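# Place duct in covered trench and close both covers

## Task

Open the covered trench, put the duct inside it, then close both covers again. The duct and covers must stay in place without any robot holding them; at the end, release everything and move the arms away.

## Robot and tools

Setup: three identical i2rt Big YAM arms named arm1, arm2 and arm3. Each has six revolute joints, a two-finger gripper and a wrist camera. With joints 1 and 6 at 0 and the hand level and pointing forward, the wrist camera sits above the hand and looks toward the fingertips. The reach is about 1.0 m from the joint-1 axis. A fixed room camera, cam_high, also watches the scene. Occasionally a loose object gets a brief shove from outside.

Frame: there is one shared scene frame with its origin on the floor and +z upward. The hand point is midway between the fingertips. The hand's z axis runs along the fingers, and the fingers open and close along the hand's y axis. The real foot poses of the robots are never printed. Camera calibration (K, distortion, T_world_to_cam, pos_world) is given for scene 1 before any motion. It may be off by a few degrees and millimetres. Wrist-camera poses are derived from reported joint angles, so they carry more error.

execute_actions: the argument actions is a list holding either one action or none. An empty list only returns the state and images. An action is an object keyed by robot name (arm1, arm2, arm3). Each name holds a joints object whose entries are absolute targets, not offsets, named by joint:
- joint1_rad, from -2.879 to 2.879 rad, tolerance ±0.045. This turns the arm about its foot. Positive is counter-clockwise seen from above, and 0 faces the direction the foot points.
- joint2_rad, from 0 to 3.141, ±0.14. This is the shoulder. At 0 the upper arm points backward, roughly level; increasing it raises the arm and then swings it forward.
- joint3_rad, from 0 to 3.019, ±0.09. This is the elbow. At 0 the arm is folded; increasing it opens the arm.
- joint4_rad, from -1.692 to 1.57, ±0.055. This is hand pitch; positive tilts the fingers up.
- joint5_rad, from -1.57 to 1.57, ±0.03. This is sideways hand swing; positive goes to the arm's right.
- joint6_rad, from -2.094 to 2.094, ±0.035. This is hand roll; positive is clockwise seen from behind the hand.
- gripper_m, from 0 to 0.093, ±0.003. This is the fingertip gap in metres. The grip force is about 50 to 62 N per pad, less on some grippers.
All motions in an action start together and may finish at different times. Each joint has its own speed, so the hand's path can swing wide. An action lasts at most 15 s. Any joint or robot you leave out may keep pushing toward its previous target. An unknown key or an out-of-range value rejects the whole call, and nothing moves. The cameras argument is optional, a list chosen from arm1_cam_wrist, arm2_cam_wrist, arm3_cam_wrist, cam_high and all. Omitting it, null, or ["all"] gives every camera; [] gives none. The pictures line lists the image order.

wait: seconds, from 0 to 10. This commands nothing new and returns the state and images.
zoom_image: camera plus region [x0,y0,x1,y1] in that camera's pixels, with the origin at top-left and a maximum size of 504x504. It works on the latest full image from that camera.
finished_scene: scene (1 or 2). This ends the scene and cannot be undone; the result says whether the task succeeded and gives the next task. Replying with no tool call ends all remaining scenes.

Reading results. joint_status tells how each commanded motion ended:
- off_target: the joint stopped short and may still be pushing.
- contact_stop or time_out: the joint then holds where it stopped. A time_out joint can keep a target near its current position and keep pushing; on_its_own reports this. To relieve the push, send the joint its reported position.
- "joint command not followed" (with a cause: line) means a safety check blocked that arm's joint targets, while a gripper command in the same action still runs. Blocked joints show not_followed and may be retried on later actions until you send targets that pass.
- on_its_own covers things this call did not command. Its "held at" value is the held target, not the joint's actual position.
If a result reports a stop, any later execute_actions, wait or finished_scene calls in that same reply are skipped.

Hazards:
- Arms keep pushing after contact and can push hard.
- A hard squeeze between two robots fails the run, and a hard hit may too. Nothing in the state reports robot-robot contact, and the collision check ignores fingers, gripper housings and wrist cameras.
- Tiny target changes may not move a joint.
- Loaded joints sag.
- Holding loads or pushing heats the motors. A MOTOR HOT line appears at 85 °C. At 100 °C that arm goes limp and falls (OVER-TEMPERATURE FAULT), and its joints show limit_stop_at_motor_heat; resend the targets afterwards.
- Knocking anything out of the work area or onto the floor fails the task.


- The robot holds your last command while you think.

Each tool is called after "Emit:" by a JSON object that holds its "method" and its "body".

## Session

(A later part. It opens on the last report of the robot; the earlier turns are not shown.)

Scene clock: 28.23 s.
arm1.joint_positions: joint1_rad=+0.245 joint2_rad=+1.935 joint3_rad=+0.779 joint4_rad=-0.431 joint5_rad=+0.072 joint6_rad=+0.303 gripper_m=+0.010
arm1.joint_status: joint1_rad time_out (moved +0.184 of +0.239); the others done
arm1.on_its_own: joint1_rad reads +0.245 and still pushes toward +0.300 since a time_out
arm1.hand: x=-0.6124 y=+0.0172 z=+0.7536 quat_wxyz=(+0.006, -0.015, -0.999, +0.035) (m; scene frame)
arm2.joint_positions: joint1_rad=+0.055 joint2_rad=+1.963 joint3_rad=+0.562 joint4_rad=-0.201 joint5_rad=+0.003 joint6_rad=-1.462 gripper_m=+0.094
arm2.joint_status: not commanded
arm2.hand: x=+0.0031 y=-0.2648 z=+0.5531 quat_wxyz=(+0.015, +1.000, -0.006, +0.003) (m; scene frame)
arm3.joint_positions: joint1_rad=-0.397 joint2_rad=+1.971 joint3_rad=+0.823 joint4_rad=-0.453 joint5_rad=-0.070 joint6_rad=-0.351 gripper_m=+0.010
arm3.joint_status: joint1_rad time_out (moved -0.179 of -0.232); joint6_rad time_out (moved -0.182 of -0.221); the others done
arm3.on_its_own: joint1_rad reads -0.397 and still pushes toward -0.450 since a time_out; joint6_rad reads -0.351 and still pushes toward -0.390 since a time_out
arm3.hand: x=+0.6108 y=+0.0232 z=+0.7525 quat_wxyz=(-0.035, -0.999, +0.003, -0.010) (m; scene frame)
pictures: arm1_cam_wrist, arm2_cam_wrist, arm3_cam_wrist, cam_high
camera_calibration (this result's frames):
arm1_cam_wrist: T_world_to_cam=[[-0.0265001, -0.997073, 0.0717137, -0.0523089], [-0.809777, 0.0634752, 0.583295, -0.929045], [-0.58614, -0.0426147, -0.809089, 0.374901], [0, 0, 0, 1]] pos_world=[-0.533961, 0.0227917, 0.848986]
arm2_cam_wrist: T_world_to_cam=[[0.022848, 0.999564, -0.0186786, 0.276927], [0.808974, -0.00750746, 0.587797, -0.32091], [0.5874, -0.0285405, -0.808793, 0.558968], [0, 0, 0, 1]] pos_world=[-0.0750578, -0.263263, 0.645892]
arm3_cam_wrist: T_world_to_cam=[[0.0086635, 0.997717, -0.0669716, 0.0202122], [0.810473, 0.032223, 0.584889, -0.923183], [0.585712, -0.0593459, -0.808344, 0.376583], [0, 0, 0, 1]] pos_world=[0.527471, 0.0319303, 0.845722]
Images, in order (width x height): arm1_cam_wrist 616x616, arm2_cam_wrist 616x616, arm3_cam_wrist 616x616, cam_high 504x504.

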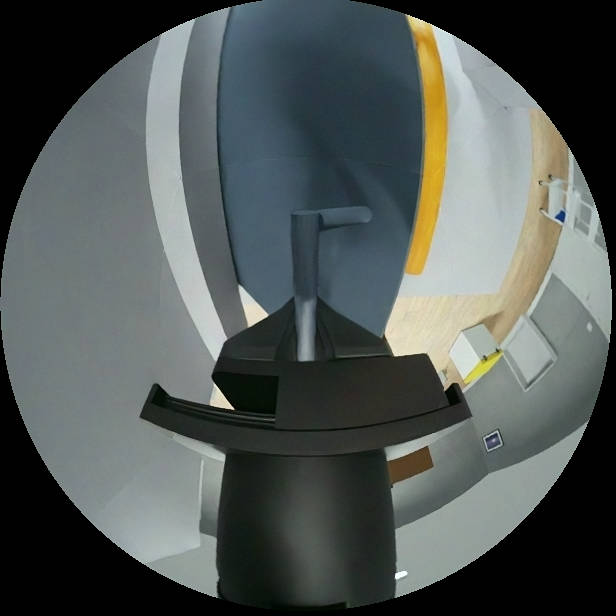

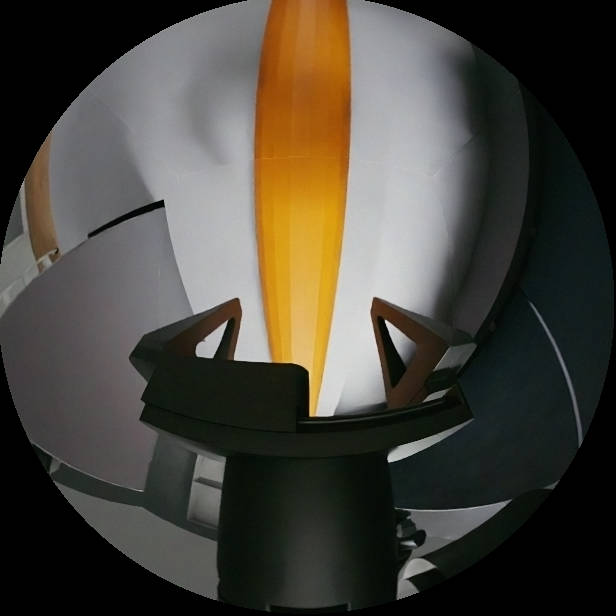

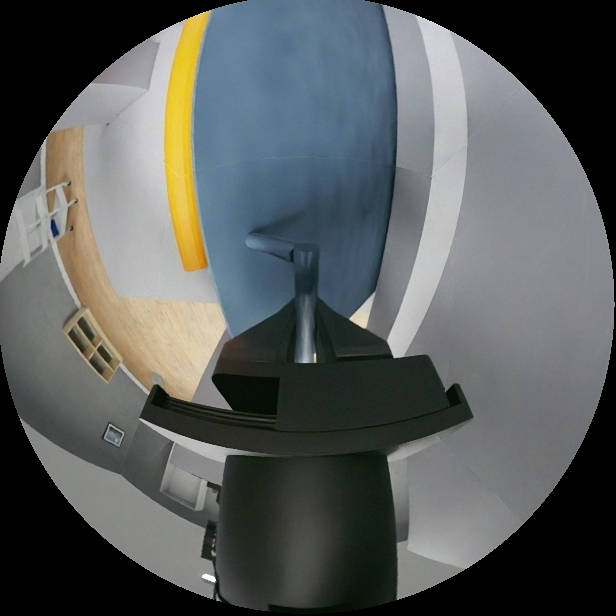

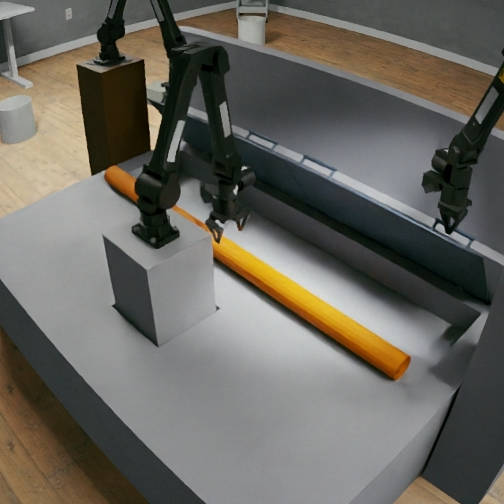

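Emit:
{"method": "execute_actions", "body": {"actions": [{"arm2":{"joints":{"joint2_rad":2.255,"joint3_rad":0.625,"joint4_rad":0.085}}}], "cameras": ["cam_high","arm2_cam_wrist"]}}

Emit:
{"method": "zoom_image", "body": {"camera": "cam_high", "region": [300, 200, 504, 404]}}

Emit:
{"method": "zoom_image", "body": {"camera": "cam_high", "region": [100, 90, 330, 300]}}

Scene clock: 30.93 s.
arm1.joint_positions: joint1_rad=+0.245 joint2_rad=+1.935 joint3_rad=+0.779 joint4_rad=-0.431 joint5_rad=+0.072 joint6_rad=+0.303 gripper_m=+0.010
arm1.joint_status: not commanded
arm1.on_its_own: joint1_rad reads +0.245 and still pushes toward +0.300 since a time_out
arm1.hand: x=-0.6124 y=+0.0172 z=+0.7536 quat_wxyz=(+0.006, -0.015, -0.999, +0.035) (m; scene frame)
arm2.joint_positions: joint1_rad=+0.055 joint2_rad=+2.043 joint3_rad=+0.595 joint4_rad=-0.041 joint5_rad=+0.001 joint6_rad=-1.464 gripper_m=+0.094
arm2.joint_status: joint2_rad time_out (moved +0.080 of +0.292); joint4_rad time_out (moved +0.160 of +0.286); the others done
arm2.on_its_own: joint2_rad reads +2.043 and still pushes toward +2.255 since a time_out; joint4_rad reads -0.041 and still pushes toward +0.085 since a time_out
arm2.hand: x=-0.0005 y=-0.2300 z=+0.5335 quat_wxyz=(-0.041, +0.999, -0.005, -0.004) (m; scene frame)
arm3.joint_positions: joint1_rad=-0.397 joint2_rad=+1.971 joint3_rad=+0.823 joint4_rad=-0.453 joint5_rad=-0.070 joint6_rad=-0.351 gripper_m=+0.010
arm3.joint_status: not commanded
arm3.on_its_own: joint1_rad reads -0.397 and still pushes toward -0.450 since a time_out; joint6_rad reads -0.351 and still pushes toward -0.390 since a time_out
arm3.hand: x=+0.6108 y=+0.0232 z=+0.7525 quat_wxyz=(-0.035, -0.999, +0.003, -0.010) (m; scene frame)
pictures: arm2_cam_wrist, cam_high
camera_calibration (this result's frames):
arm2_cam_wrist: T_world_to_cam=[[0.020982, 0.995469, 0.0927475, 0.181428], [0.816259, -0.0706238, 0.573353, -0.312975], [0.577305, 0.0636759, -0.814042, 0.570268], [0, 0, 0, 1]] pos_world=[-0.0775561, -0.239022, 0.62684]
Images, in order (width x height): arm2_cam_wrist 616x616, cam_high 504x504.

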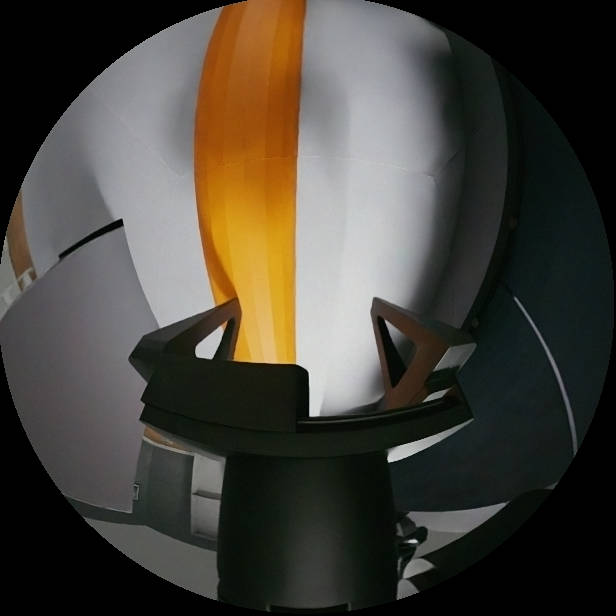

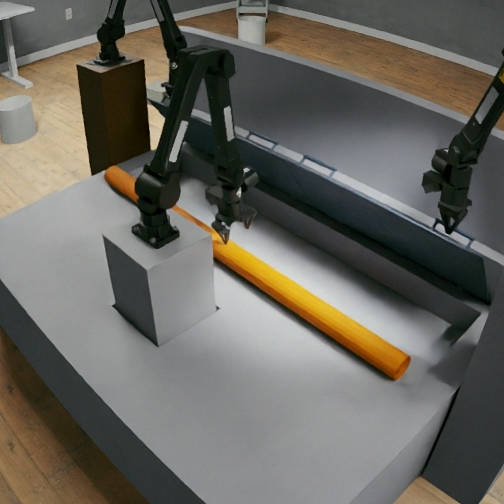

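Region (300, 200, 504, 404) of cam_high's 504x504 image, scaled by 2.471, with more detail than that image has.

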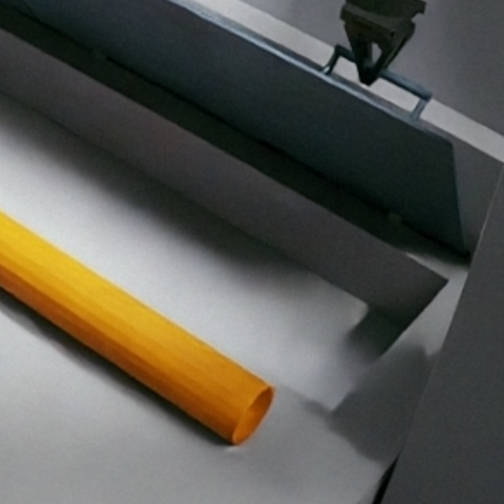

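Region (100, 90, 330, 300) of cam_high's 504x504 image, scaled by 2.191, with more detail than that image has; it fills the top 460 rows of this view, and the rest is white.

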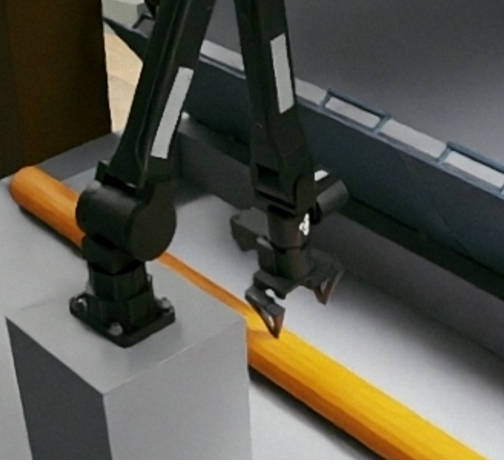

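Emit:
{"method": "execute_actions", "body": {"actions": [{"arm2":{"joints":{"joint2_rad":1.95,"joint3_rad":0.575,"joint4_rad":-0.2}}}], "cameras": []}}

Emit:
{"method": "execute_actions", "body": {"actions": [{"arm2":{"joints":{"joint2_rad":2.06,"joint3_rad":0.58,"joint4_rad":-0.15}}}], "cameras": []}}

Emit:
{"method": "execute_actions", "body": {"actions": [{"arm2":{"joints":{"joint2_rad":2.16,"joint3_rad":0.60,"joint4_rad":-0.04}}}], "cameras": ["arm2_cam_wrist"]}}

Scene clock: 32.50 s.
arm1.joint_positions: joint1_rad=+0.245 joint2_rad=+1.935 joint3_rad=+0.779 joint4_rad=-0.431 joint5_rad=+0.072 joint6_rad=+0.303 gripper_m=+0.010
arm1.joint_status: not commanded
arm1.on_its_own: joint1_rad reads +0.245 and still pushes toward +0.300 since a time_out
arm1.hand: x=-0.6124 y=+0.0172 z=+0.7536 quat_wxyz=(+0.006, -0.015, -0.999, +0.035) (m; scene frame)
arm2.joint_positions: joint1_rad=+0.055 joint2_rad=+1.953 joint3_rad=+0.576 joint4_rad=-0.192 joint5_rad=+0.001 joint6_rad=-1.464 gripper_m=+0.094
arm2.joint_status: all done
arm2.hand: x=+0.0015 y=-0.2513 z=+0.5567 quat_wxyz=(-0.001, +1.000, -0.005, +0.000) (m; scene frame)
arm3.joint_positions: joint1_rad=-0.397 joint2_rad=+1.971 joint3_rad=+0.823 joint4_rad=-0.453 joint5_rad=-0.070 joint6_rad=-0.351 gripper_m=+0.010
arm3.joint_status: not commanded
arm3.on_its_own: joint1_rad reads -0.397 and still pushes toward -0.450 since a time_out; joint6_rad reads -0.351 and still pushes toward -0.390 since a time_out
arm3.hand: x=+0.6108 y=+0.0232 z=+0.7525 quat_wxyz=(-0.035, -0.999, +0.003, -0.010) (m; scene frame)
pictures: none
No camera images: the call's "cameras" was empty. Leave "cameras" out to get every camera's image.

Scene clock: 33.37 s.
arm1.joint_positions: joint1_rad=+0.245 joint2_rad=+1.935 joint3_rad=+0.779 joint4_rad=-0.431 joint5_rad=+0.072 joint6_rad=+0.303 gripper_m=+0.010
arm1.joint_status: not commanded
arm1.on_its_own: joint1_rad reads +0.245 and still pushes toward +0.300 since a time_out
arm1.hand: x=-0.6124 y=+0.0172 z=+0.7536 quat_wxyz=(+0.006, -0.015, -0.999, +0.035) (m; scene frame)
arm2.joint_positions: joint1_rad=+0.055 joint2_rad=+2.071 joint3_rad=+0.576 joint4_rad=-0.159 joint5_rad=+0.001 joint6_rad=-1.464 gripper_m=+0.094
arm2.joint_status: all done
arm2.hand: x=+0.0043 y=-0.2798 z=+0.5253 quat_wxyz=(+0.041, +0.999, -0.005, +0.005) (m; scene frame)
arm3.joint_positions: joint1_rad=-0.397 joint2_rad=+1.971 joint3_rad=+0.823 joint4_rad=-0.453 joint5_rad=-0.070 joint6_rad=-0.351 gripper_m=+0.010
arm3.joint_status: not commanded
arm3.on_its_own: joint1_rad reads -0.397 and still pushes toward -0.450 since a time_out; joint6_rad reads -0.351 and still pushes toward -0.390 since a time_out
arm3.hand: x=+0.6108 y=+0.0232 z=+0.7525 quat_wxyz=(-0.035, -0.999, +0.003, -0.010) (m; scene frame)
pictures: none
No camera images: the call's "cameras" was empty. Leave "cameras" out to get every camera's image.

Scene clock: 34.47 s.
arm1.joint_positions: joint1_rad=+0.245 joint2_rad=+1.935 joint3_rad=+0.779 joint4_rad=-0.431 joint5_rad=+0.072 joint6_rad=+0.303 gripper_m=+0.010
arm1.joint_status: not commanded
arm1.on_its_own: joint1_rad reads +0.245 and still pushes toward +0.300 since a time_out
arm1.hand: x=-0.6124 y=+0.0172 z=+0.7536 quat_wxyz=(+0.006, -0.015, -0.999, +0.035) (m; scene frame)
arm2.joint_positions: joint1_rad=+0.055 joint2_rad=+2.166 joint3_rad=+0.595 joint4_rad=-0.050 joint5_rad=+0.001 joint6_rad=-1.464 gripper_m=+0.094
arm2.joint_status: all done
arm2.hand: x=+0.0036 y=-0.2735 z=+0.4992 quat_wxyz=(+0.025, +1.000, -0.005, +0.003) (m; scene frame)
arm3.joint_positions: joint1_rad=-0.397 joint2_rad=+1.971 joint3_rad=+0.823 joint4_rad=-0.453 joint5_rad=-0.070 joint6_rad=-0.351 gripper_m=+0.010
arm3.joint_status: not commanded
arm3.on_its_own: joint1_rad reads -0.397 and still pushes toward -0.450 since a time_out; joint6_rad reads -0.351 and still pushes toward -0.390 since a time_out
arm3.hand: x=+0.6108 y=+0.0232 z=+0.7525 quat_wxyz=(-0.035, -0.999, +0.003, -0.010) (m; scene frame)
pictures: arm2_cam_wrist
camera_calibration (this result's frames):
arm2_cam_wrist: T_world_to_cam=[[0.0206377, 0.999041, -0.0386078, 0.294408], [0.809013, 0.00600167, 0.58776, -0.286], [0.587428, -0.0433642, -0.808114, 0.51043], [0, 0, 0, 1]] pos_world=[-0.0745397, -0.270275, 0.591951]
Images, in order (width x height): arm2_cam_wrist 616x616.

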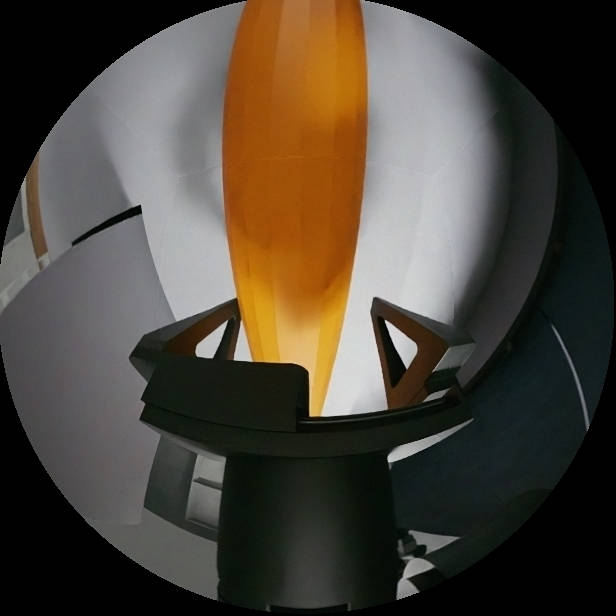

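Emit:
{"method": "execute_actions", "body": {"actions": [{"arm2":{"joints":{"joint2_rad":2.25,"joint3_rad":0.61,"joint4_rad":0.04}}}], "cameras": []}}

Emit:
{"method": "execute_actions", "body": {"actions": [{"arm2":{"joints":{"gripper_m":0}}}], "cameras": []}}

Emit:
{"method": "execute_actions", "body": {"actions": [{"arm2":{"joints":{"joint2_rad":1.98,"joint3_rad":0.62,"joint4_rad":-0.15}}}], "cameras": ["arm2_cam_wrist","cam_high"]}}

Scene clock: 35.80 s.
arm1.joint_positions: joint1_rad=+0.245 joint2_rad=+1.935 joint3_rad=+0.779 joint4_rad=-0.431 joint5_rad=+0.072 joint6_rad=+0.303 gripper_m=+0.010
arm1.joint_status: not commanded
arm1.on_its_own: joint1_rad reads +0.245 and still pushes toward +0.300 since a time_out
arm1.hand: x=-0.6124 y=+0.0172 z=+0.7536 quat_wxyz=(+0.006, -0.015, -0.999, +0.035) (m; scene frame)
arm2.joint_positions: joint1_rad=+0.055 joint2_rad=+2.255 joint3_rad=+0.603 joint4_rad=+0.029 joint5_rad=+0.001 joint6_rad=-1.464 gripper_m=+0.094
arm2.joint_status: all done
arm2.hand: x=+0.0044 y=-0.2814 z=+0.4756 quat_wxyz=(+0.026, +1.000, -0.005, +0.003) (m; scene frame)
arm3.joint_positions: joint1_rad=-0.397 joint2_rad=+1.971 joint3_rad=+0.823 joint4_rad=-0.453 joint5_rad=-0.070 joint6_rad=-0.351 gripper_m=+0.010
arm3.joint_status: not commanded
arm3.on_its_own: joint1_rad reads -0.397 and still pushes toward -0.450 since a time_out; joint6_rad reads -0.351 and still pushes toward -0.390 since a time_out
arm3.hand: x=+0.6108 y=+0.0232 z=+0.7525 quat_wxyz=(-0.035, -0.999, +0.003, -0.010) (m; scene frame)
pictures: none
No camera images: the call's "cameras" was empty. Leave "cameras" out to get every camera's image.

Scene clock: 36.53 s.
arm1.joint_positions: joint1_rad=+0.245 joint2_rad=+1.935 joint3_rad=+0.779 joint4_rad=-0.431 joint5_rad=+0.072 joint6_rad=+0.303 gripper_m=+0.010
arm1.joint_status: not commanded
arm1.on_its_own: joint1_rad reads +0.245 and still pushes toward +0.300 since a time_out
arm1.hand: x=-0.6124 y=+0.0172 z=+0.7536 quat_wxyz=(+0.006, -0.015, -0.999, +0.035) (m; scene frame)
arm2.joint_positions: joint1_rad=+0.055 joint2_rad=+2.257 joint3_rad=+0.600 joint4_rad=+0.029 joint5_rad=+0.000 joint6_rad=-1.462 gripper_m=+0.075
arm2.joint_status: gripper_m off_target (ended at +0.075, target +0.000)
arm2.hand: x=+0.0046 y=-0.2835 z=+0.4753 quat_wxyz=(+0.028, +1.000, -0.006, +0.003) (m; scene frame)
arm3.joint_positions: joint1_rad=-0.397 joint2_rad=+1.971 joint3_rad=+0.823 joint4_rad=-0.453 joint5_rad=-0.070 joint6_rad=-0.351 gripper_m=+0.010
arm3.joint_status: not commanded
arm3.on_its_own: joint1_rad reads -0.397 and still pushes toward -0.450 since a time_out; joint6_rad reads -0.351 and still pushes toward -0.390 since a time_out
arm3.hand: x=+0.6108 y=+0.0232 z=+0.7525 quat_wxyz=(-0.035, -0.999, +0.003, -0.010) (m; scene frame)
pictures: none
No camera images: the call's "cameras" was empty. Leave "cameras" out to get every camera's image.

Scene clock: 38.07 s.
arm1.joint_positions: joint1_rad=+0.245 joint2_rad=+1.935 joint3_rad=+0.779 joint4_rad=-0.431 joint5_rad=+0.072 joint6_rad=+0.303 gripper_m=+0.010
arm1.joint_status: not commanded
arm1.on_its_own: joint1_rad reads +0.245 and still pushes toward +0.300 since a time_out
arm1.hand: x=-0.6124 y=+0.0172 z=+0.7536 quat_wxyz=(+0.006, -0.015, -0.999, +0.035) (m; scene frame)
arm2.joint_positions: joint1_rad=+0.055 joint2_rad=+2.030 joint3_rad=+0.617 joint4_rad=-0.146 joint5_rad=+0.000 joint6_rad=-1.463 gripper_m=+0.074
arm2.joint_status: all done
arm2.hand: x=+0.0000 y=-0.2380 z=+0.5377 quat_wxyz=(-0.006, +1.000, -0.005, -0.001) (m; scene frame)
arm3.joint_positions: joint1_rad=-0.397 joint2_rad=+1.971 joint3_rad=+0.823 joint4_rad=-0.453 joint5_rad=-0.070 joint6_rad=-0.351 gripper_m=+0.010
arm3.joint_status: not commanded
arm3.on_its_own: joint1_rad reads -0.397 and still pushes toward -0.450 since a time_out; joint6_rad reads -0.351 and still pushes toward -0.390 since a time_out
arm3.hand: x=+0.6108 y=+0.0232 z=+0.7525 quat_wxyz=(-0.035, -0.999, +0.003, -0.010) (m; scene frame)
pictures: arm2_cam_wrist, cam_high
camera_calibration (this result's frames):
arm2_cam_wrist: T_world_to_cam=[[0.0217489, 0.99949, 0.0233726, 0.227221], [0.8132, -0.031285, 0.581142, -0.31117], [0.581577, 0.00636741, -0.813466, 0.55992], [0, 0, 0, 1]] pos_world=[-0.0775347, -0.240405, 0.630999]
Images, in order (width x height): arm2_cam_wrist 616x616, cam_high 504x504.

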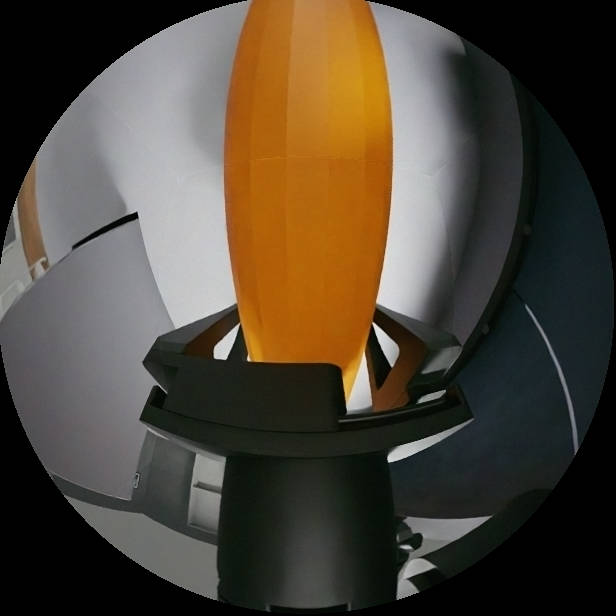

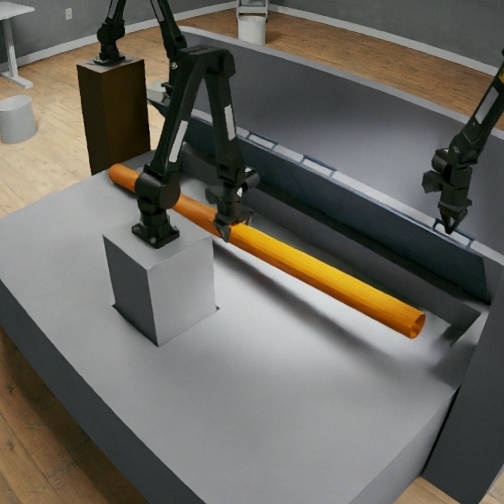

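Emit:
{"method": "execute_actions", "body": {"actions": [{"arm2":{"joints":{"joint2_rad":2.24,"joint3_rad":0.64,"joint4_rad":0.04}}}], "cameras": []}}

Emit:
{"method": "execute_actions", "body": {"actions": [{"arm2":{"joints":{"gripper_m":0.093}}}], "cameras": []}}

Emit:
{"method": "execute_actions", "body": {"actions": [{"arm2":{"joints":{"joint1_rad":0.145,"joint6_rad":-1.385}}}], "cameras": []}}

Emit:
{"method": "execute_actions", "body": {"actions": [{"arm2":{"joints":{"gripper_m":0}}}], "cameras": []}}

Emit:
{"method": "execute_actions", "body": {"actions": [{"arm2":{"joints":{"joint2_rad":1.98,"joint3_rad":0.64,"joint4_rad":-0.17}}}], "cameras": ["cam_high","arm1_cam_wrist","arm3_cam_wrist"]}}

Scene clock: 40.83 s.
arm1.joint_positions: joint1_rad=+0.245 joint2_rad=+1.935 joint3_rad=+0.779 joint4_rad=-0.431 joint5_rad=+0.072 joint6_rad=+0.303 gripper_m=+0.010
arm1.joint_status: not commanded
arm1.on_its_own: joint1_rad reads +0.245 and still pushes toward +0.300 since a time_out
arm1.hand: x=-0.6124 y=+0.0172 z=+0.7536 quat_wxyz=(+0.006, -0.015, -0.999, +0.035) (m; scene frame)
arm2.joint_positions: joint1_rad=+0.055 joint2_rad=+2.255 joint3_rad=+0.643 joint4_rad=+0.033 joint5_rad=+0.000 joint6_rad=-1.455 gripper_m=+0.074
arm2.joint_status: all done
arm2.hand: x=+0.0016 y=-0.2549 z=+0.4744 quat_wxyz=(+0.004, +1.000, -0.009, +0.000) (m; scene frame)
arm3.joint_positions: joint1_rad=-0.397 joint2_rad=+1.971 joint3_rad=+0.823 joint4_rad=-0.453 joint5_rad=-0.070 joint6_rad=-0.351 gripper_m=+0.010
arm3.joint_status: not commanded
arm3.on_its_own: joint1_rad reads -0.397 and still pushes toward -0.450 since a time_out; joint6_rad reads -0.351 and still pushes toward -0.390 since a time_out
arm3.hand: x=+0.6108 y=+0.0232 z=+0.7525 quat_wxyz=(-0.035, -0.999, +0.003, -0.010) (m; scene frame)
pictures: none
No camera images: the call's "cameras" was empty. Leave "cameras" out to get every camera's image.

Scene clock: 41.53 s.
arm1.joint_positions: joint1_rad=+0.245 joint2_rad=+1.935 joint3_rad=+0.779 joint4_rad=-0.431 joint5_rad=+0.072 joint6_rad=+0.303 gripper_m=+0.010
arm1.joint_status: not commanded
arm1.on_its_own: joint1_rad reads +0.245 and still pushes toward +0.300 since a time_out
arm1.hand: x=-0.6124 y=+0.0172 z=+0.7536 quat_wxyz=(+0.006, -0.015, -0.999, +0.035) (m; scene frame)
arm2.joint_positions: joint1_rad=+0.055 joint2_rad=+2.254 joint3_rad=+0.643 joint4_rad=+0.033 joint5_rad=+0.000 joint6_rad=-1.461 gripper_m=+0.093
arm2.joint_status: all done
arm2.hand: x=+0.0016 y=-0.2545 z=+0.4747 quat_wxyz=(+0.003, +1.000, -0.006, +0.000) (m; scene frame)
arm3.joint_positions: joint1_rad=-0.397 joint2_rad=+1.971 joint3_rad=+0.823 joint4_rad=-0.453 joint5_rad=-0.070 joint6_rad=-0.351 gripper_m=+0.010
arm3.joint_status: not commanded
arm3.on_its_own: joint1_rad reads -0.397 and still pushes toward -0.450 since a time_out; joint6_rad reads -0.351 and still pushes toward -0.390 since a time_out
arm3.hand: x=+0.6108 y=+0.0232 z=+0.7525 quat_wxyz=(-0.035, -0.999, +0.003, -0.010) (m; scene frame)
pictures: none
No camera images: the call's "cameras" was empty. Leave "cameras" out to get every camera's image.

Scene clock: 42.47 s.
arm1.joint_positions: joint1_rad=+0.245 joint2_rad=+1.935 joint3_rad=+0.779 joint4_rad=-0.431 joint5_rad=+0.072 joint6_rad=+0.303 gripper_m=+0.010
arm1.joint_status: not commanded
arm1.on_its_own: joint1_rad reads +0.245 and still pushes toward +0.300 since a time_out
arm1.hand: x=-0.6124 y=+0.0172 z=+0.7536 quat_wxyz=(+0.006, -0.015, -0.999, +0.035) (m; scene frame)
arm2.joint_positions: joint1_rad=+0.142 joint2_rad=+2.254 joint3_rad=+0.643 joint4_rad=+0.033 joint5_rad=+0.000 joint6_rad=-1.393 gripper_m=+0.093
arm2.joint_status: all done
arm2.hand: x=-0.0240 y=-0.2581 z=+0.4747 quat_wxyz=(+0.003, +1.000, +0.003, +0.000) (m; scene frame)
arm3.joint_positions: joint1_rad=-0.397 joint2_rad=+1.971 joint3_rad=+0.823 joint4_rad=-0.453 joint5_rad=-0.070 joint6_rad=-0.351 gripper_m=+0.010
arm3.joint_status: not commanded
arm3.on_its_own: joint1_rad reads -0.397 and still pushes toward -0.450 since a time_out; joint6_rad reads -0.351 and still pushes toward -0.390 since a time_out
arm3.hand: x=+0.6108 y=+0.0232 z=+0.7525 quat_wxyz=(-0.035, -0.999, +0.003, -0.010) (m; scene frame)
pictures: none
No camera images: the call's "cameras" was empty. Leave "cameras" out to get every camera's image.

Scene clock: 43.17 s.
arm1.joint_positions: joint1_rad=+0.245 joint2_rad=+1.935 joint3_rad=+0.779 joint4_rad=-0.431 joint5_rad=+0.072 joint6_rad=+0.303 gripper_m=+0.010
arm1.joint_status: not commanded
arm1.on_its_own: joint1_rad reads +0.245 and still pushes toward +0.300 since a time_out
arm1.hand: x=-0.6124 y=+0.0172 z=+0.7536 quat_wxyz=(+0.006, -0.015, -0.999, +0.035) (m; scene frame)
arm2.joint_positions: joint1_rad=+0.142 joint2_rad=+2.252 joint3_rad=+0.645 joint4_rad=+0.039 joint5_rad=+0.001 joint6_rad=-1.389 gripper_m=+0.074
arm2.joint_status: gripper_m off_target (ended at +0.074, target +0.000)
arm2.hand: x=-0.0244 y=-0.2547 z=+0.4752 quat_wxyz=(-0.002, +1.000, +0.001, +0.000) (m; scene frame)
arm3.joint_positions: joint1_rad=-0.397 joint2_rad=+1.971 joint3_rad=+0.823 joint4_rad=-0.453 joint5_rad=-0.070 joint6_rad=-0.351 gripper_m=+0.010
arm3.joint_status: not commanded
arm3.on_its_own: joint1_rad reads -0.397 and still pushes toward -0.450 since a time_out; joint6_rad reads -0.351 and still pushes toward -0.390 since a time_out
arm3.hand: x=+0.6108 y=+0.0232 z=+0.7525 quat_wxyz=(-0.035, -0.999, +0.003, -0.010) (m; scene frame)
pictures: none
No camera images: the call's "cameras" was empty. Leave "cameras" out to get every camera's image.

Scene clock: 44.90 s.
arm1.joint_positions: joint1_rad=+0.245 joint2_rad=+1.935 joint3_rad=+0.779 joint4_rad=-0.431 joint5_rad=+0.072 joint6_rad=+0.303 gripper_m=+0.010
arm1.joint_status: not commanded
arm1.on_its_own: joint1_rad reads +0.245 and still pushes toward +0.300 since a time_out
arm1.hand: x=-0.6124 y=+0.0172 z=+0.7536 quat_wxyz=(+0.006, -0.015, -0.999, +0.035) (m; scene frame)
arm2.joint_positions: joint1_rad=+0.142 joint2_rad=+2.030 joint3_rad=+0.634 joint4_rad=-0.166 joint5_rad=+0.001 joint6_rad=-1.389 gripper_m=+0.074
arm2.joint_status: all done
arm2.hand: x=-0.0278 y=-0.2364 z=+0.5386 quat_wxyz=(-0.004, +1.000, +0.001, +0.000) (m; scene frame)
arm3.joint_positions: joint1_rad=-0.397 joint2_rad=+1.971 joint3_rad=+0.823 joint4_rad=-0.453 joint5_rad=-0.070 joint6_rad=-0.351 gripper_m=+0.010
arm3.joint_status: not commanded
arm3.on_its_own: joint1_rad reads -0.397 and still pushes toward -0.450 since a time_out; joint6_rad reads -0.351 and still pushes toward -0.390 since a time_out
arm3.hand: x=+0.6108 y=+0.0232 z=+0.7525 quat_wxyz=(-0.035, -0.999, +0.003, -0.010) (m; scene frame)
pictures: arm1_cam_wrist, arm3_cam_wrist, cam_high
camera_calibration (this result's frames):
arm1_cam_wrist: T_world_to_cam=[[-0.0265001, -0.997073, 0.0717137, -0.0523089], [-0.809777, 0.0634752, 0.583295, -0.929045], [-0.58614, -0.0426147, -0.809089, 0.374901], [0, 0, 0, 1]] pos_world=[-0.533961, 0.0227917, 0.848986]
arm3_cam_wrist: T_world_to_cam=[[0.0086635, 0.997717, -0.0669716, 0.0202122], [0.810473, 0.032223, 0.584889, -0.923183], [0.585712, -0.0593459, -0.808344, 0.376583], [0, 0, 0, 1]] pos_world=[0.527471, 0.0319303, 0.845722]
Images, in order (width x height): arm1_cam_wrist 616x616, arm3_cam_wrist 616x616, cam_high 504x504.

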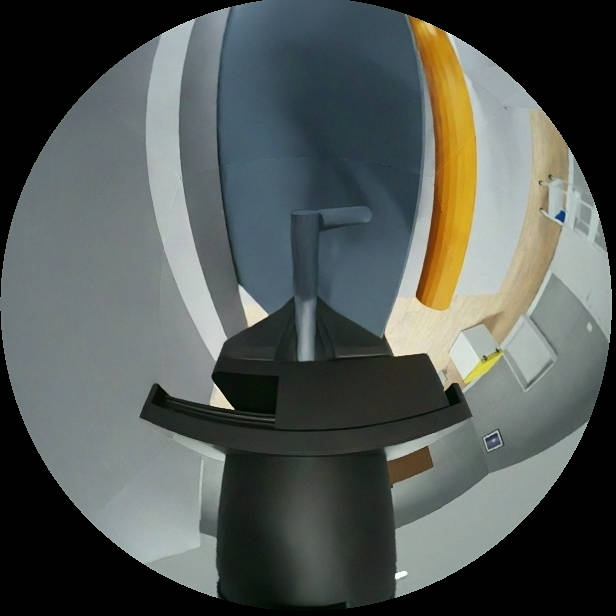

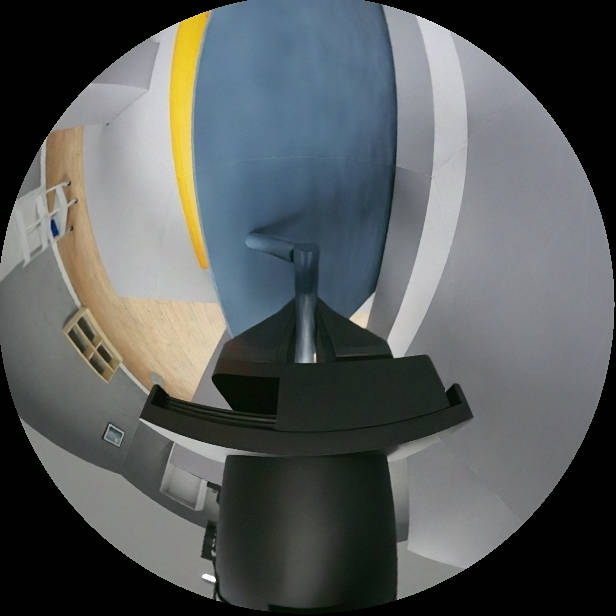

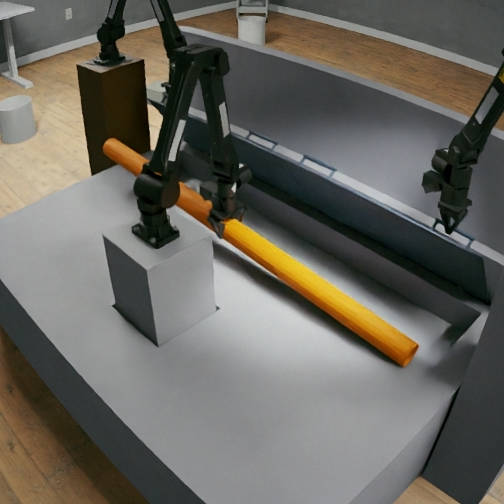

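Emit:
{"method": "execute_actions", "body": {"actions": [{"arm2":{"joints":{"joint2_rad":2.24,"joint3_rad":0.64,"joint4_rad":0.04}}}], "cameras": []}}

Emit:
{"method": "execute_actions", "body": {"actions": [{"arm2":{"joints":{"gripper_m":0.093}}}], "cameras": []}}

Emit:
{"method": "execute_actions", "body": {"actions": [{"arm2":{"joints":{"joint1_rad":0.092,"joint6_rad":-1.435}}}], "cameras": []}}

Emit:
{"method": "execute_actions", "body": {"actions": [{"arm2":{"joints":{"gripper_m":0}}}], "cameras": []}}

Emit:
{"method": "execute_actions", "body": {"actions": [{"arm2":{"joints":{"joint2_rad":2.05,"joint3_rad":0.64,"joint4_rad":-0.11}}}], "cameras": ["cam_high"]}}

Scene clock: 47.77 s.
arm1.joint_positions: joint1_rad=+0.245 joint2_rad=+1.935 joint3_rad=+0.779 joint4_rad=-0.431 joint5_rad=+0.072 joint6_rad=+0.303 gripper_m=+0.010
arm1.joint_status: not commanded
arm1.on_its_own: joint1_rad reads +0.245 and still pushes toward +0.300 since a time_out
arm1.hand: x=-0.6124 y=+0.0172 z=+0.7536 quat_wxyz=(+0.006, -0.015, -0.999, +0.035) (m; scene frame)
arm2.joint_positions: joint1_rad=+0.142 joint2_rad=+2.256 joint3_rad=+0.641 joint4_rad=+0.028 joint5_rad=+0.001 joint6_rad=-1.388 gripper_m=+0.074
arm2.joint_status: all done
arm2.hand: x=-0.0231 y=-0.2616 z=+0.4741 quat_wxyz=(+0.008, +1.000, +0.001, +0.002) (m; scene frame)
arm3.joint_positions: joint1_rad=-0.397 joint2_rad=+1.971 joint3_rad=+0.823 joint4_rad=-0.453 joint5_rad=-0.070 joint6_rad=-0.351 gripper_m=+0.010
arm3.joint_status: not commanded
arm3.on_its_own: joint1_rad reads -0.397 and still pushes toward -0.450 since a time_out; joint6_rad reads -0.351 and still pushes toward -0.390 since a time_out
arm3.hand: x=+0.6108 y=+0.0232 z=+0.7525 quat_wxyz=(-0.035, -0.999, +0.003, -0.010) (m; scene frame)
pictures: none
No camera images: the call's "cameras" was empty. Leave "cameras" out to get every camera's image.

Scene clock: 48.47 s.
arm1.joint_positions: joint1_rad=+0.245 joint2_rad=+1.935 joint3_rad=+0.779 joint4_rad=-0.431 joint5_rad=+0.072 joint6_rad=+0.303 gripper_m=+0.010
arm1.joint_status: not commanded
arm1.on_its_own: joint1_rad reads +0.245 and still pushes toward +0.300 since a time_out
arm1.hand: x=-0.6124 y=+0.0172 z=+0.7536 quat_wxyz=(+0.006, -0.015, -0.999, +0.035) (m; scene frame)
arm2.joint_positions: joint1_rad=+0.142 joint2_rad=+2.254 joint3_rad=+0.641 joint4_rad=+0.030 joint5_rad=+0.001 joint6_rad=-1.388 gripper_m=+0.093
arm2.joint_status: all done
arm2.hand: x=-0.0233 y=-0.2604 z=+0.4745 quat_wxyz=(+0.006, +1.000, +0.001, +0.002) (m; scene frame)
arm3.joint_positions: joint1_rad=-0.397 joint2_rad=+1.971 joint3_rad=+0.823 joint4_rad=-0.453 joint5_rad=-0.070 joint6_rad=-0.351 gripper_m=+0.010
arm3.joint_status: not commanded
arm3.on_its_own: joint1_rad reads -0.397 and still pushes toward -0.450 since a time_out; joint6_rad reads -0.351 and still pushes toward -0.390 since a time_out
arm3.hand: x=+0.6108 y=+0.0232 z=+0.7525 quat_wxyz=(-0.035, -0.999, +0.003, -0.010) (m; scene frame)
pictures: none
No camera images: the call's "cameras" was empty. Leave "cameras" out to get every camera's image.

Scene clock: 49.27 s.
arm1.joint_positions: joint1_rad=+0.245 joint2_rad=+1.935 joint3_rad=+0.779 joint4_rad=-0.431 joint5_rad=+0.072 joint6_rad=+0.303 gripper_m=+0.010
arm1.joint_status: not commanded
arm1.on_its_own: joint1_rad reads +0.245 and still pushes toward +0.300 since a time_out
arm1.hand: x=-0.6124 y=+0.0172 z=+0.7536 quat_wxyz=(+0.006, -0.015, -0.999, +0.035) (m; scene frame)
arm2.joint_positions: joint1_rad=+0.101 joint2_rad=+2.254 joint3_rad=+0.641 joint4_rad=+0.030 joint5_rad=+0.001 joint6_rad=-1.426 gripper_m=+0.093
arm2.joint_status: all done
arm2.hand: x=-0.0115 y=-0.2585 z=+0.4745 quat_wxyz=(+0.006, +1.000, +0.000, +0.001) (m; scene frame)
arm3.joint_positions: joint1_rad=-0.397 joint2_rad=+1.971 joint3_rad=+0.823 joint4_rad=-0.453 joint5_rad=-0.070 joint6_rad=-0.351 gripper_m=+0.010
arm3.joint_status: not commanded
arm3.on_its_own: joint1_rad reads -0.397 and still pushes toward -0.450 since a time_out; joint6_rad reads -0.351 and still pushes toward -0.390 since a time_out
arm3.hand: x=+0.6108 y=+0.0232 z=+0.7525 quat_wxyz=(-0.035, -0.999, +0.003, -0.010) (m; scene frame)
pictures: none
No camera images: the call's "cameras" was empty. Leave "cameras" out to get every camera's image.

Scene clock: 49.97 s.
arm1.joint_positions: joint1_rad=+0.245 joint2_rad=+1.935 joint3_rad=+0.779 joint4_rad=-0.431 joint5_rad=+0.072 joint6_rad=+0.303 gripper_m=+0.010
arm1.joint_status: not commanded
arm1.on_its_own: joint1_rad reads +0.245 and still pushes toward +0.300 since a time_out
arm1.hand: x=-0.6124 y=+0.0172 z=+0.7536 quat_wxyz=(+0.006, -0.015, -0.999, +0.035) (m; scene frame)
arm2.joint_positions: joint1_rad=+0.101 joint2_rad=+2.255 joint3_rad=+0.639 joint4_rad=+0.030 joint5_rad=+0.001 joint6_rad=-1.428 gripper_m=+0.074
arm2.joint_status: gripper_m off_target (ended at +0.074, target +0.000)
arm2.hand: x=-0.0113 y=-0.2602 z=+0.4744 quat_wxyz=(+0.008, +1.000, +0.000, +0.001) (m; scene frame)
arm3.joint_positions: joint1_rad=-0.397 joint2_rad=+1.971 joint3_rad=+0.823 joint4_rad=-0.453 joint5_rad=-0.070 joint6_rad=-0.351 gripper_m=+0.010
arm3.joint_status: not commanded
arm3.on_its_own: joint1_rad reads -0.397 and still pushes toward -0.450 since a time_out; joint6_rad reads -0.351 and still pushes toward -0.390 since a time_out
arm3.hand: x=+0.6108 y=+0.0232 z=+0.7525 quat_wxyz=(-0.035, -0.999, +0.003, -0.010) (m; scene frame)
pictures: none
No camera images: the call's "cameras" was empty. Leave "cameras" out to get every camera's image.

Scene clock: 51.33 s.
arm1.joint_positions: joint1_rad=+0.245 joint2_rad=+1.935 joint3_rad=+0.779 joint4_rad=-0.431 joint5_rad=+0.072 joint6_rad=+0.303 gripper_m=+0.010
arm1.joint_status: not commanded
arm1.on_its_own: joint1_rad reads +0.245 and still pushes toward +0.300 since a time_out
arm1.hand: x=-0.6124 y=+0.0172 z=+0.7536 quat_wxyz=(+0.006, -0.015, -0.999, +0.035) (m; scene frame)
arm2.joint_positions: joint1_rad=+0.101 joint2_rad=+2.099 joint3_rad=+0.637 joint4_rad=-0.106 joint5_rad=+0.000 joint6_rad=-1.428 gripper_m=+0.074
arm2.joint_status: all done
arm2.hand: x=-0.0143 y=-0.2399 z=+0.5186 quat_wxyz=(-0.001, +1.000, +0.000, +0.000) (m; scene frame)
arm3.joint_positions: joint1_rad=-0.397 joint2_rad=+1.971 joint3_rad=+0.823 joint4_rad=-0.453 joint5_rad=-0.070 joint6_rad=-0.351 gripper_m=+0.010
arm3.joint_status: not commanded
arm3.on_its_own: joint1_rad reads -0.397 and still pushes toward -0.450 since a time_out; joint6_rad reads -0.351 and still pushes toward -0.390 since a time_out
arm3.hand: x=+0.6108 y=+0.0232 z=+0.7525 quat_wxyz=(-0.035, -0.999, +0.003, -0.010) (m; scene frame)
pictures: cam_high
Images, in order (width x height): cam_high 504x504.

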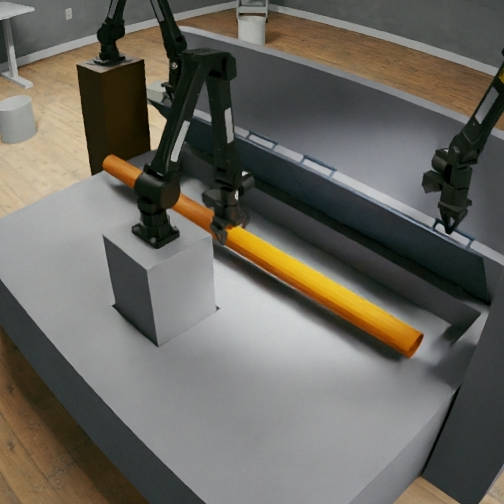

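Emit:
{"method": "execute_actions", "body": {"actions": [{"arm1":{"joints":{"joint1_rad":0.43,"joint6_rad":0.45,"joint2_rad":1.855,"joint3_rad":0.813,"joint4_rad":-0.51}},"arm3":{"joints":{"joint1_rad":-0.56,"joint6_rad":-0.5,"joint2_rad":1.885,"joint3_rad":0.885,"joint4_rad":-0.55}},"arm2":{"joints":{"joint1_rad":0.055,"joint6_rad":-1.475,"joint2_rad":2.09,"joint3_rad":0.84,"joint4_rad":-0.27}}}], "cameras": []}}

Emit:
{"method": "execute_actions", "body": {"actions": [{"arm2":{"joints":{"joint1_rad":0.018,"joint6_rad":-1.51,"joint2_rad":2.17,"joint3_rad":1.05,"joint4_rad":-0.40}}}]}}

Scene clock: 54.27 s.
arm1.joint_positions: joint1_rad=+0.337 joint2_rad=+1.903 joint3_rad=+0.802 joint4_rad=-0.489 joint5_rad=+0.098 joint6_rad=+0.398 gripper_m=+0.010
arm1.joint_status: joint1_rad time_out (moved +0.092 of +0.185); joint6_rad time_out (moved +0.096 of +0.147); the others done
arm1.on_its_own: joint1_rad reads +0.337 and still pushes toward +0.430 since a time_out; joint6_rad reads +0.398 and still pushes toward +0.450 since a time_out
arm1.hand: x=-0.6124 y=+0.0486 z=+0.7694 quat_wxyz=(-0.002, -0.017, -0.999, +0.047) (m; scene frame)
arm2.joint_positions: joint1_rad=+0.065 joint2_rad=+2.161 joint3_rad=+0.831 joint4_rad=-0.264 joint5_rad=+0.000 joint6_rad=-1.468 gripper_m=+0.074
arm2.joint_status: all done
arm2.hand: x=-0.0096 y=-0.1779 z=+0.5113 quat_wxyz=(+0.012, +1.000, +0.002, +0.001) (m; scene frame)
arm3.joint_positions: joint1_rad=-0.478 joint2_rad=+1.949 joint3_rad=+0.863 joint4_rad=-0.528 joint5_rad=-0.086 joint6_rad=-0.439 gripper_m=+0.010
arm3.joint_status: joint1_rad time_out (moved -0.081 of -0.163); joint6_rad time_out (moved -0.088 of -0.149); the others done
arm3.on_its_own: joint1_rad reads -0.478 and still pushes toward -0.560 since a time_out; joint6_rad reads -0.439 and still pushes toward -0.500 since a time_out
arm3.hand: x=+0.6109 y=+0.0538 z=+0.7678 quat_wxyz=(-0.046, -0.999, +0.001, -0.009) (m; scene frame)
pictures: none
No camera images: the call's "cameras" was empty. Leave "cameras" out to get every camera's image.

not run: a stop came earlier in this reply.

Emit:
{"method": "execute_actions", "body": {"actions": [{"arm2":{"joints":{"joint1_rad":0.018,"joint6_rad":-1.51,"joint2_rad":2.15,"joint3_rad":1.05,"joint4_rad":-0.38}}}]}}

Emit:
{"method": "zoom_image", "body": {"camera": "cam_high", "region": [300, 200, 504, 404]}}

Emit:
{"method": "zoom_image", "body": {"camera": "cam_high", "region": [100, 60, 330, 290]}}

Scene clock: 55.70 s.
arm1.joint_positions: joint1_rad=+0.337 joint2_rad=+1.903 joint3_rad=+0.802 joint4_rad=-0.489 joint5_rad=+0.098 joint6_rad=+0.398 gripper_m=+0.010
arm1.joint_status: not commanded
arm1.on_its_own: joint1_rad reads +0.337 and still pushes toward +0.430 since a time_out; joint6_rad reads +0.398 and still pushes toward +0.450 since a time_out
arm1.hand: x=-0.6124 y=+0.0486 z=+0.7694 quat_wxyz=(-0.002, -0.017, -0.999, +0.047) (m; scene frame)
arm2.joint_positions: joint1_rad=+0.027 joint2_rad=+2.234 joint3_rad=+1.025 joint4_rad=-0.375 joint5_rad=+0.000 joint6_rad=-1.505 gripper_m=+0.074
arm2.joint_status: all done
arm2.hand: x=+0.0001 y=-0.1105 z=+0.5048 quat_wxyz=(+0.006, +1.000, +0.001, +0.000) (m; scene frame)
arm3.joint_positions: joint1_rad=-0.478 joint2_rad=+1.949 joint3_rad=+0.863 joint4_rad=-0.528 joint5_rad=-0.086 joint6_rad=-0.439 gripper_m=+0.010
arm3.joint_status: not commanded
arm3.on_its_own: joint1_rad reads -0.478 and still pushes toward -0.560 since a time_out; joint6_rad reads -0.439 and still pushes toward -0.500 since a time_out
arm3.hand: x=+0.6109 y=+0.0538 z=+0.7678 quat_wxyz=(-0.046, -0.999, +0.001, -0.009) (m; scene frame)
pictures: arm1_cam_wrist, arm2_cam_wrist, arm3_cam_wrist, cam_high
camera_calibration (this result's frames):
arm1_cam_wrist: T_world_to_cam=[[-0.0300424, -0.994986, 0.0953907, -0.0426686], [-0.818175, 0.0793001, 0.569475, -0.935529], [-0.574184, -0.0609379, -0.816455, 0.402912], [0, 0, 0, 1]] pos_world=[-0.535362, 0.0562855, 0.86579]
arm2_cam_wrist: T_world_to_cam=[[0.00875202, 0.99996, -0.00163367, 0.113225], [0.812016, -0.00615361, 0.583603, -0.286648], [0.58357, -0.00643427, -0.812038, 0.530155], [0, 0, 0, 1]] pos_world=[-0.0776105, -0.111573, 0.597979]
arm3_cam_wrist: T_world_to_cam=[[0.00299937, 0.996126, -0.0878895, 0.0102642], [0.810733, 0.0490294, 0.583359, -0.933056], [0.585408, -0.0730046, -0.807445, 0.390962], [0, 0, 0, 1]] pos_world=[0.527556, 0.0640648, 0.860889]
Images, in order (width x height): arm1_cam_wrist 616x616, arm2_cam_wrist 616x616, arm3_cam_wrist 616x616, cam_high 504x504.

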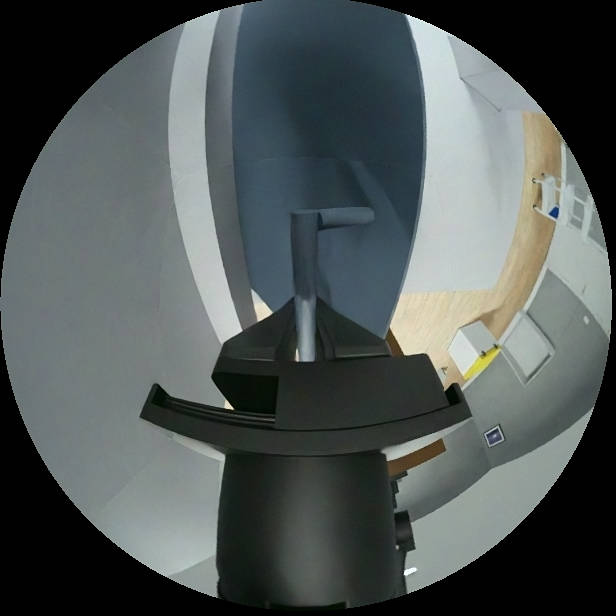

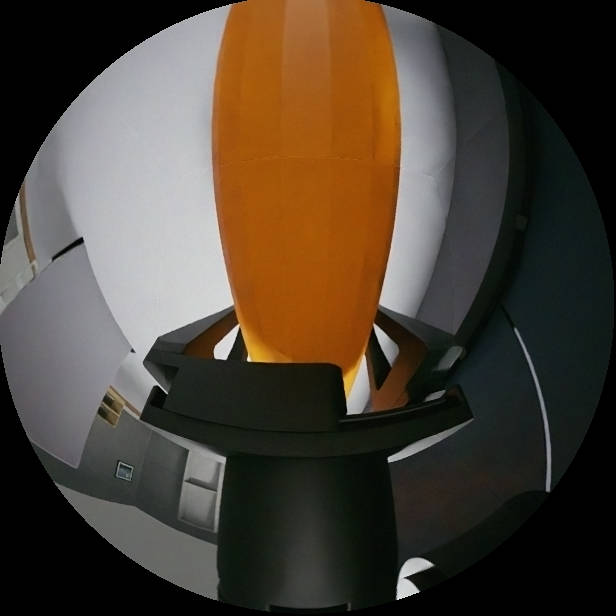

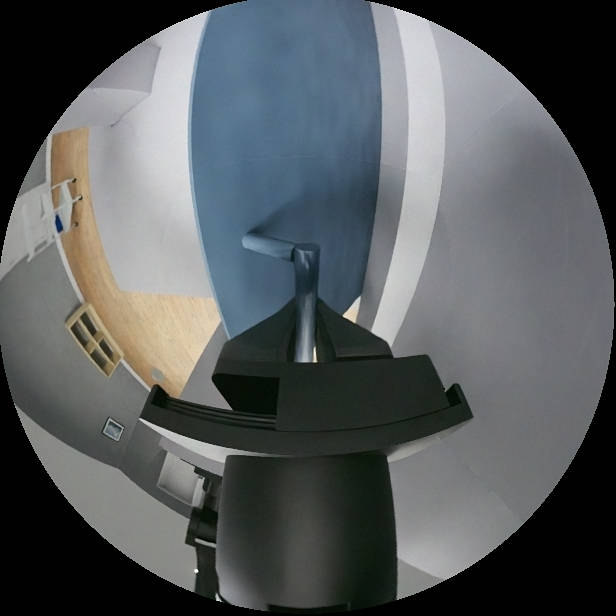

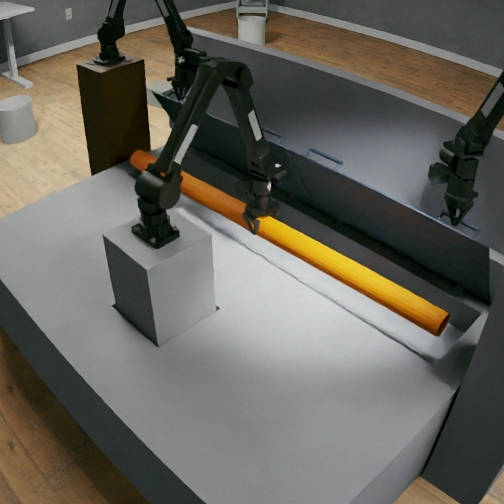

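Region (300, 200, 504, 404) of cam_high's 504x504 image, scaled by 2.471, with more detail than that image has.

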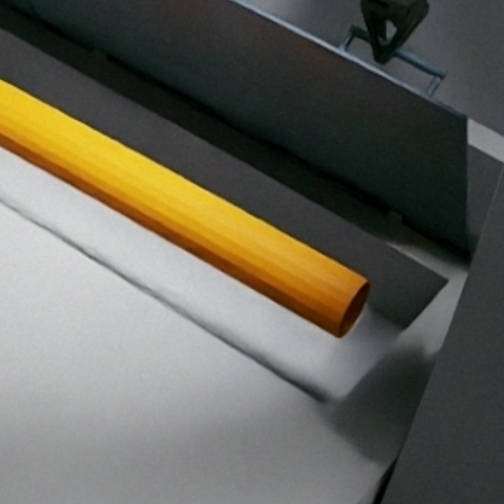

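Region (100, 60, 330, 290) of cam_high's 504x504 image, scaled by 2.191, with more detail than that image has.

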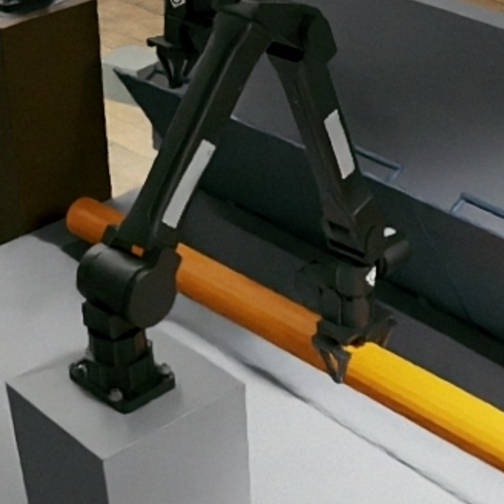

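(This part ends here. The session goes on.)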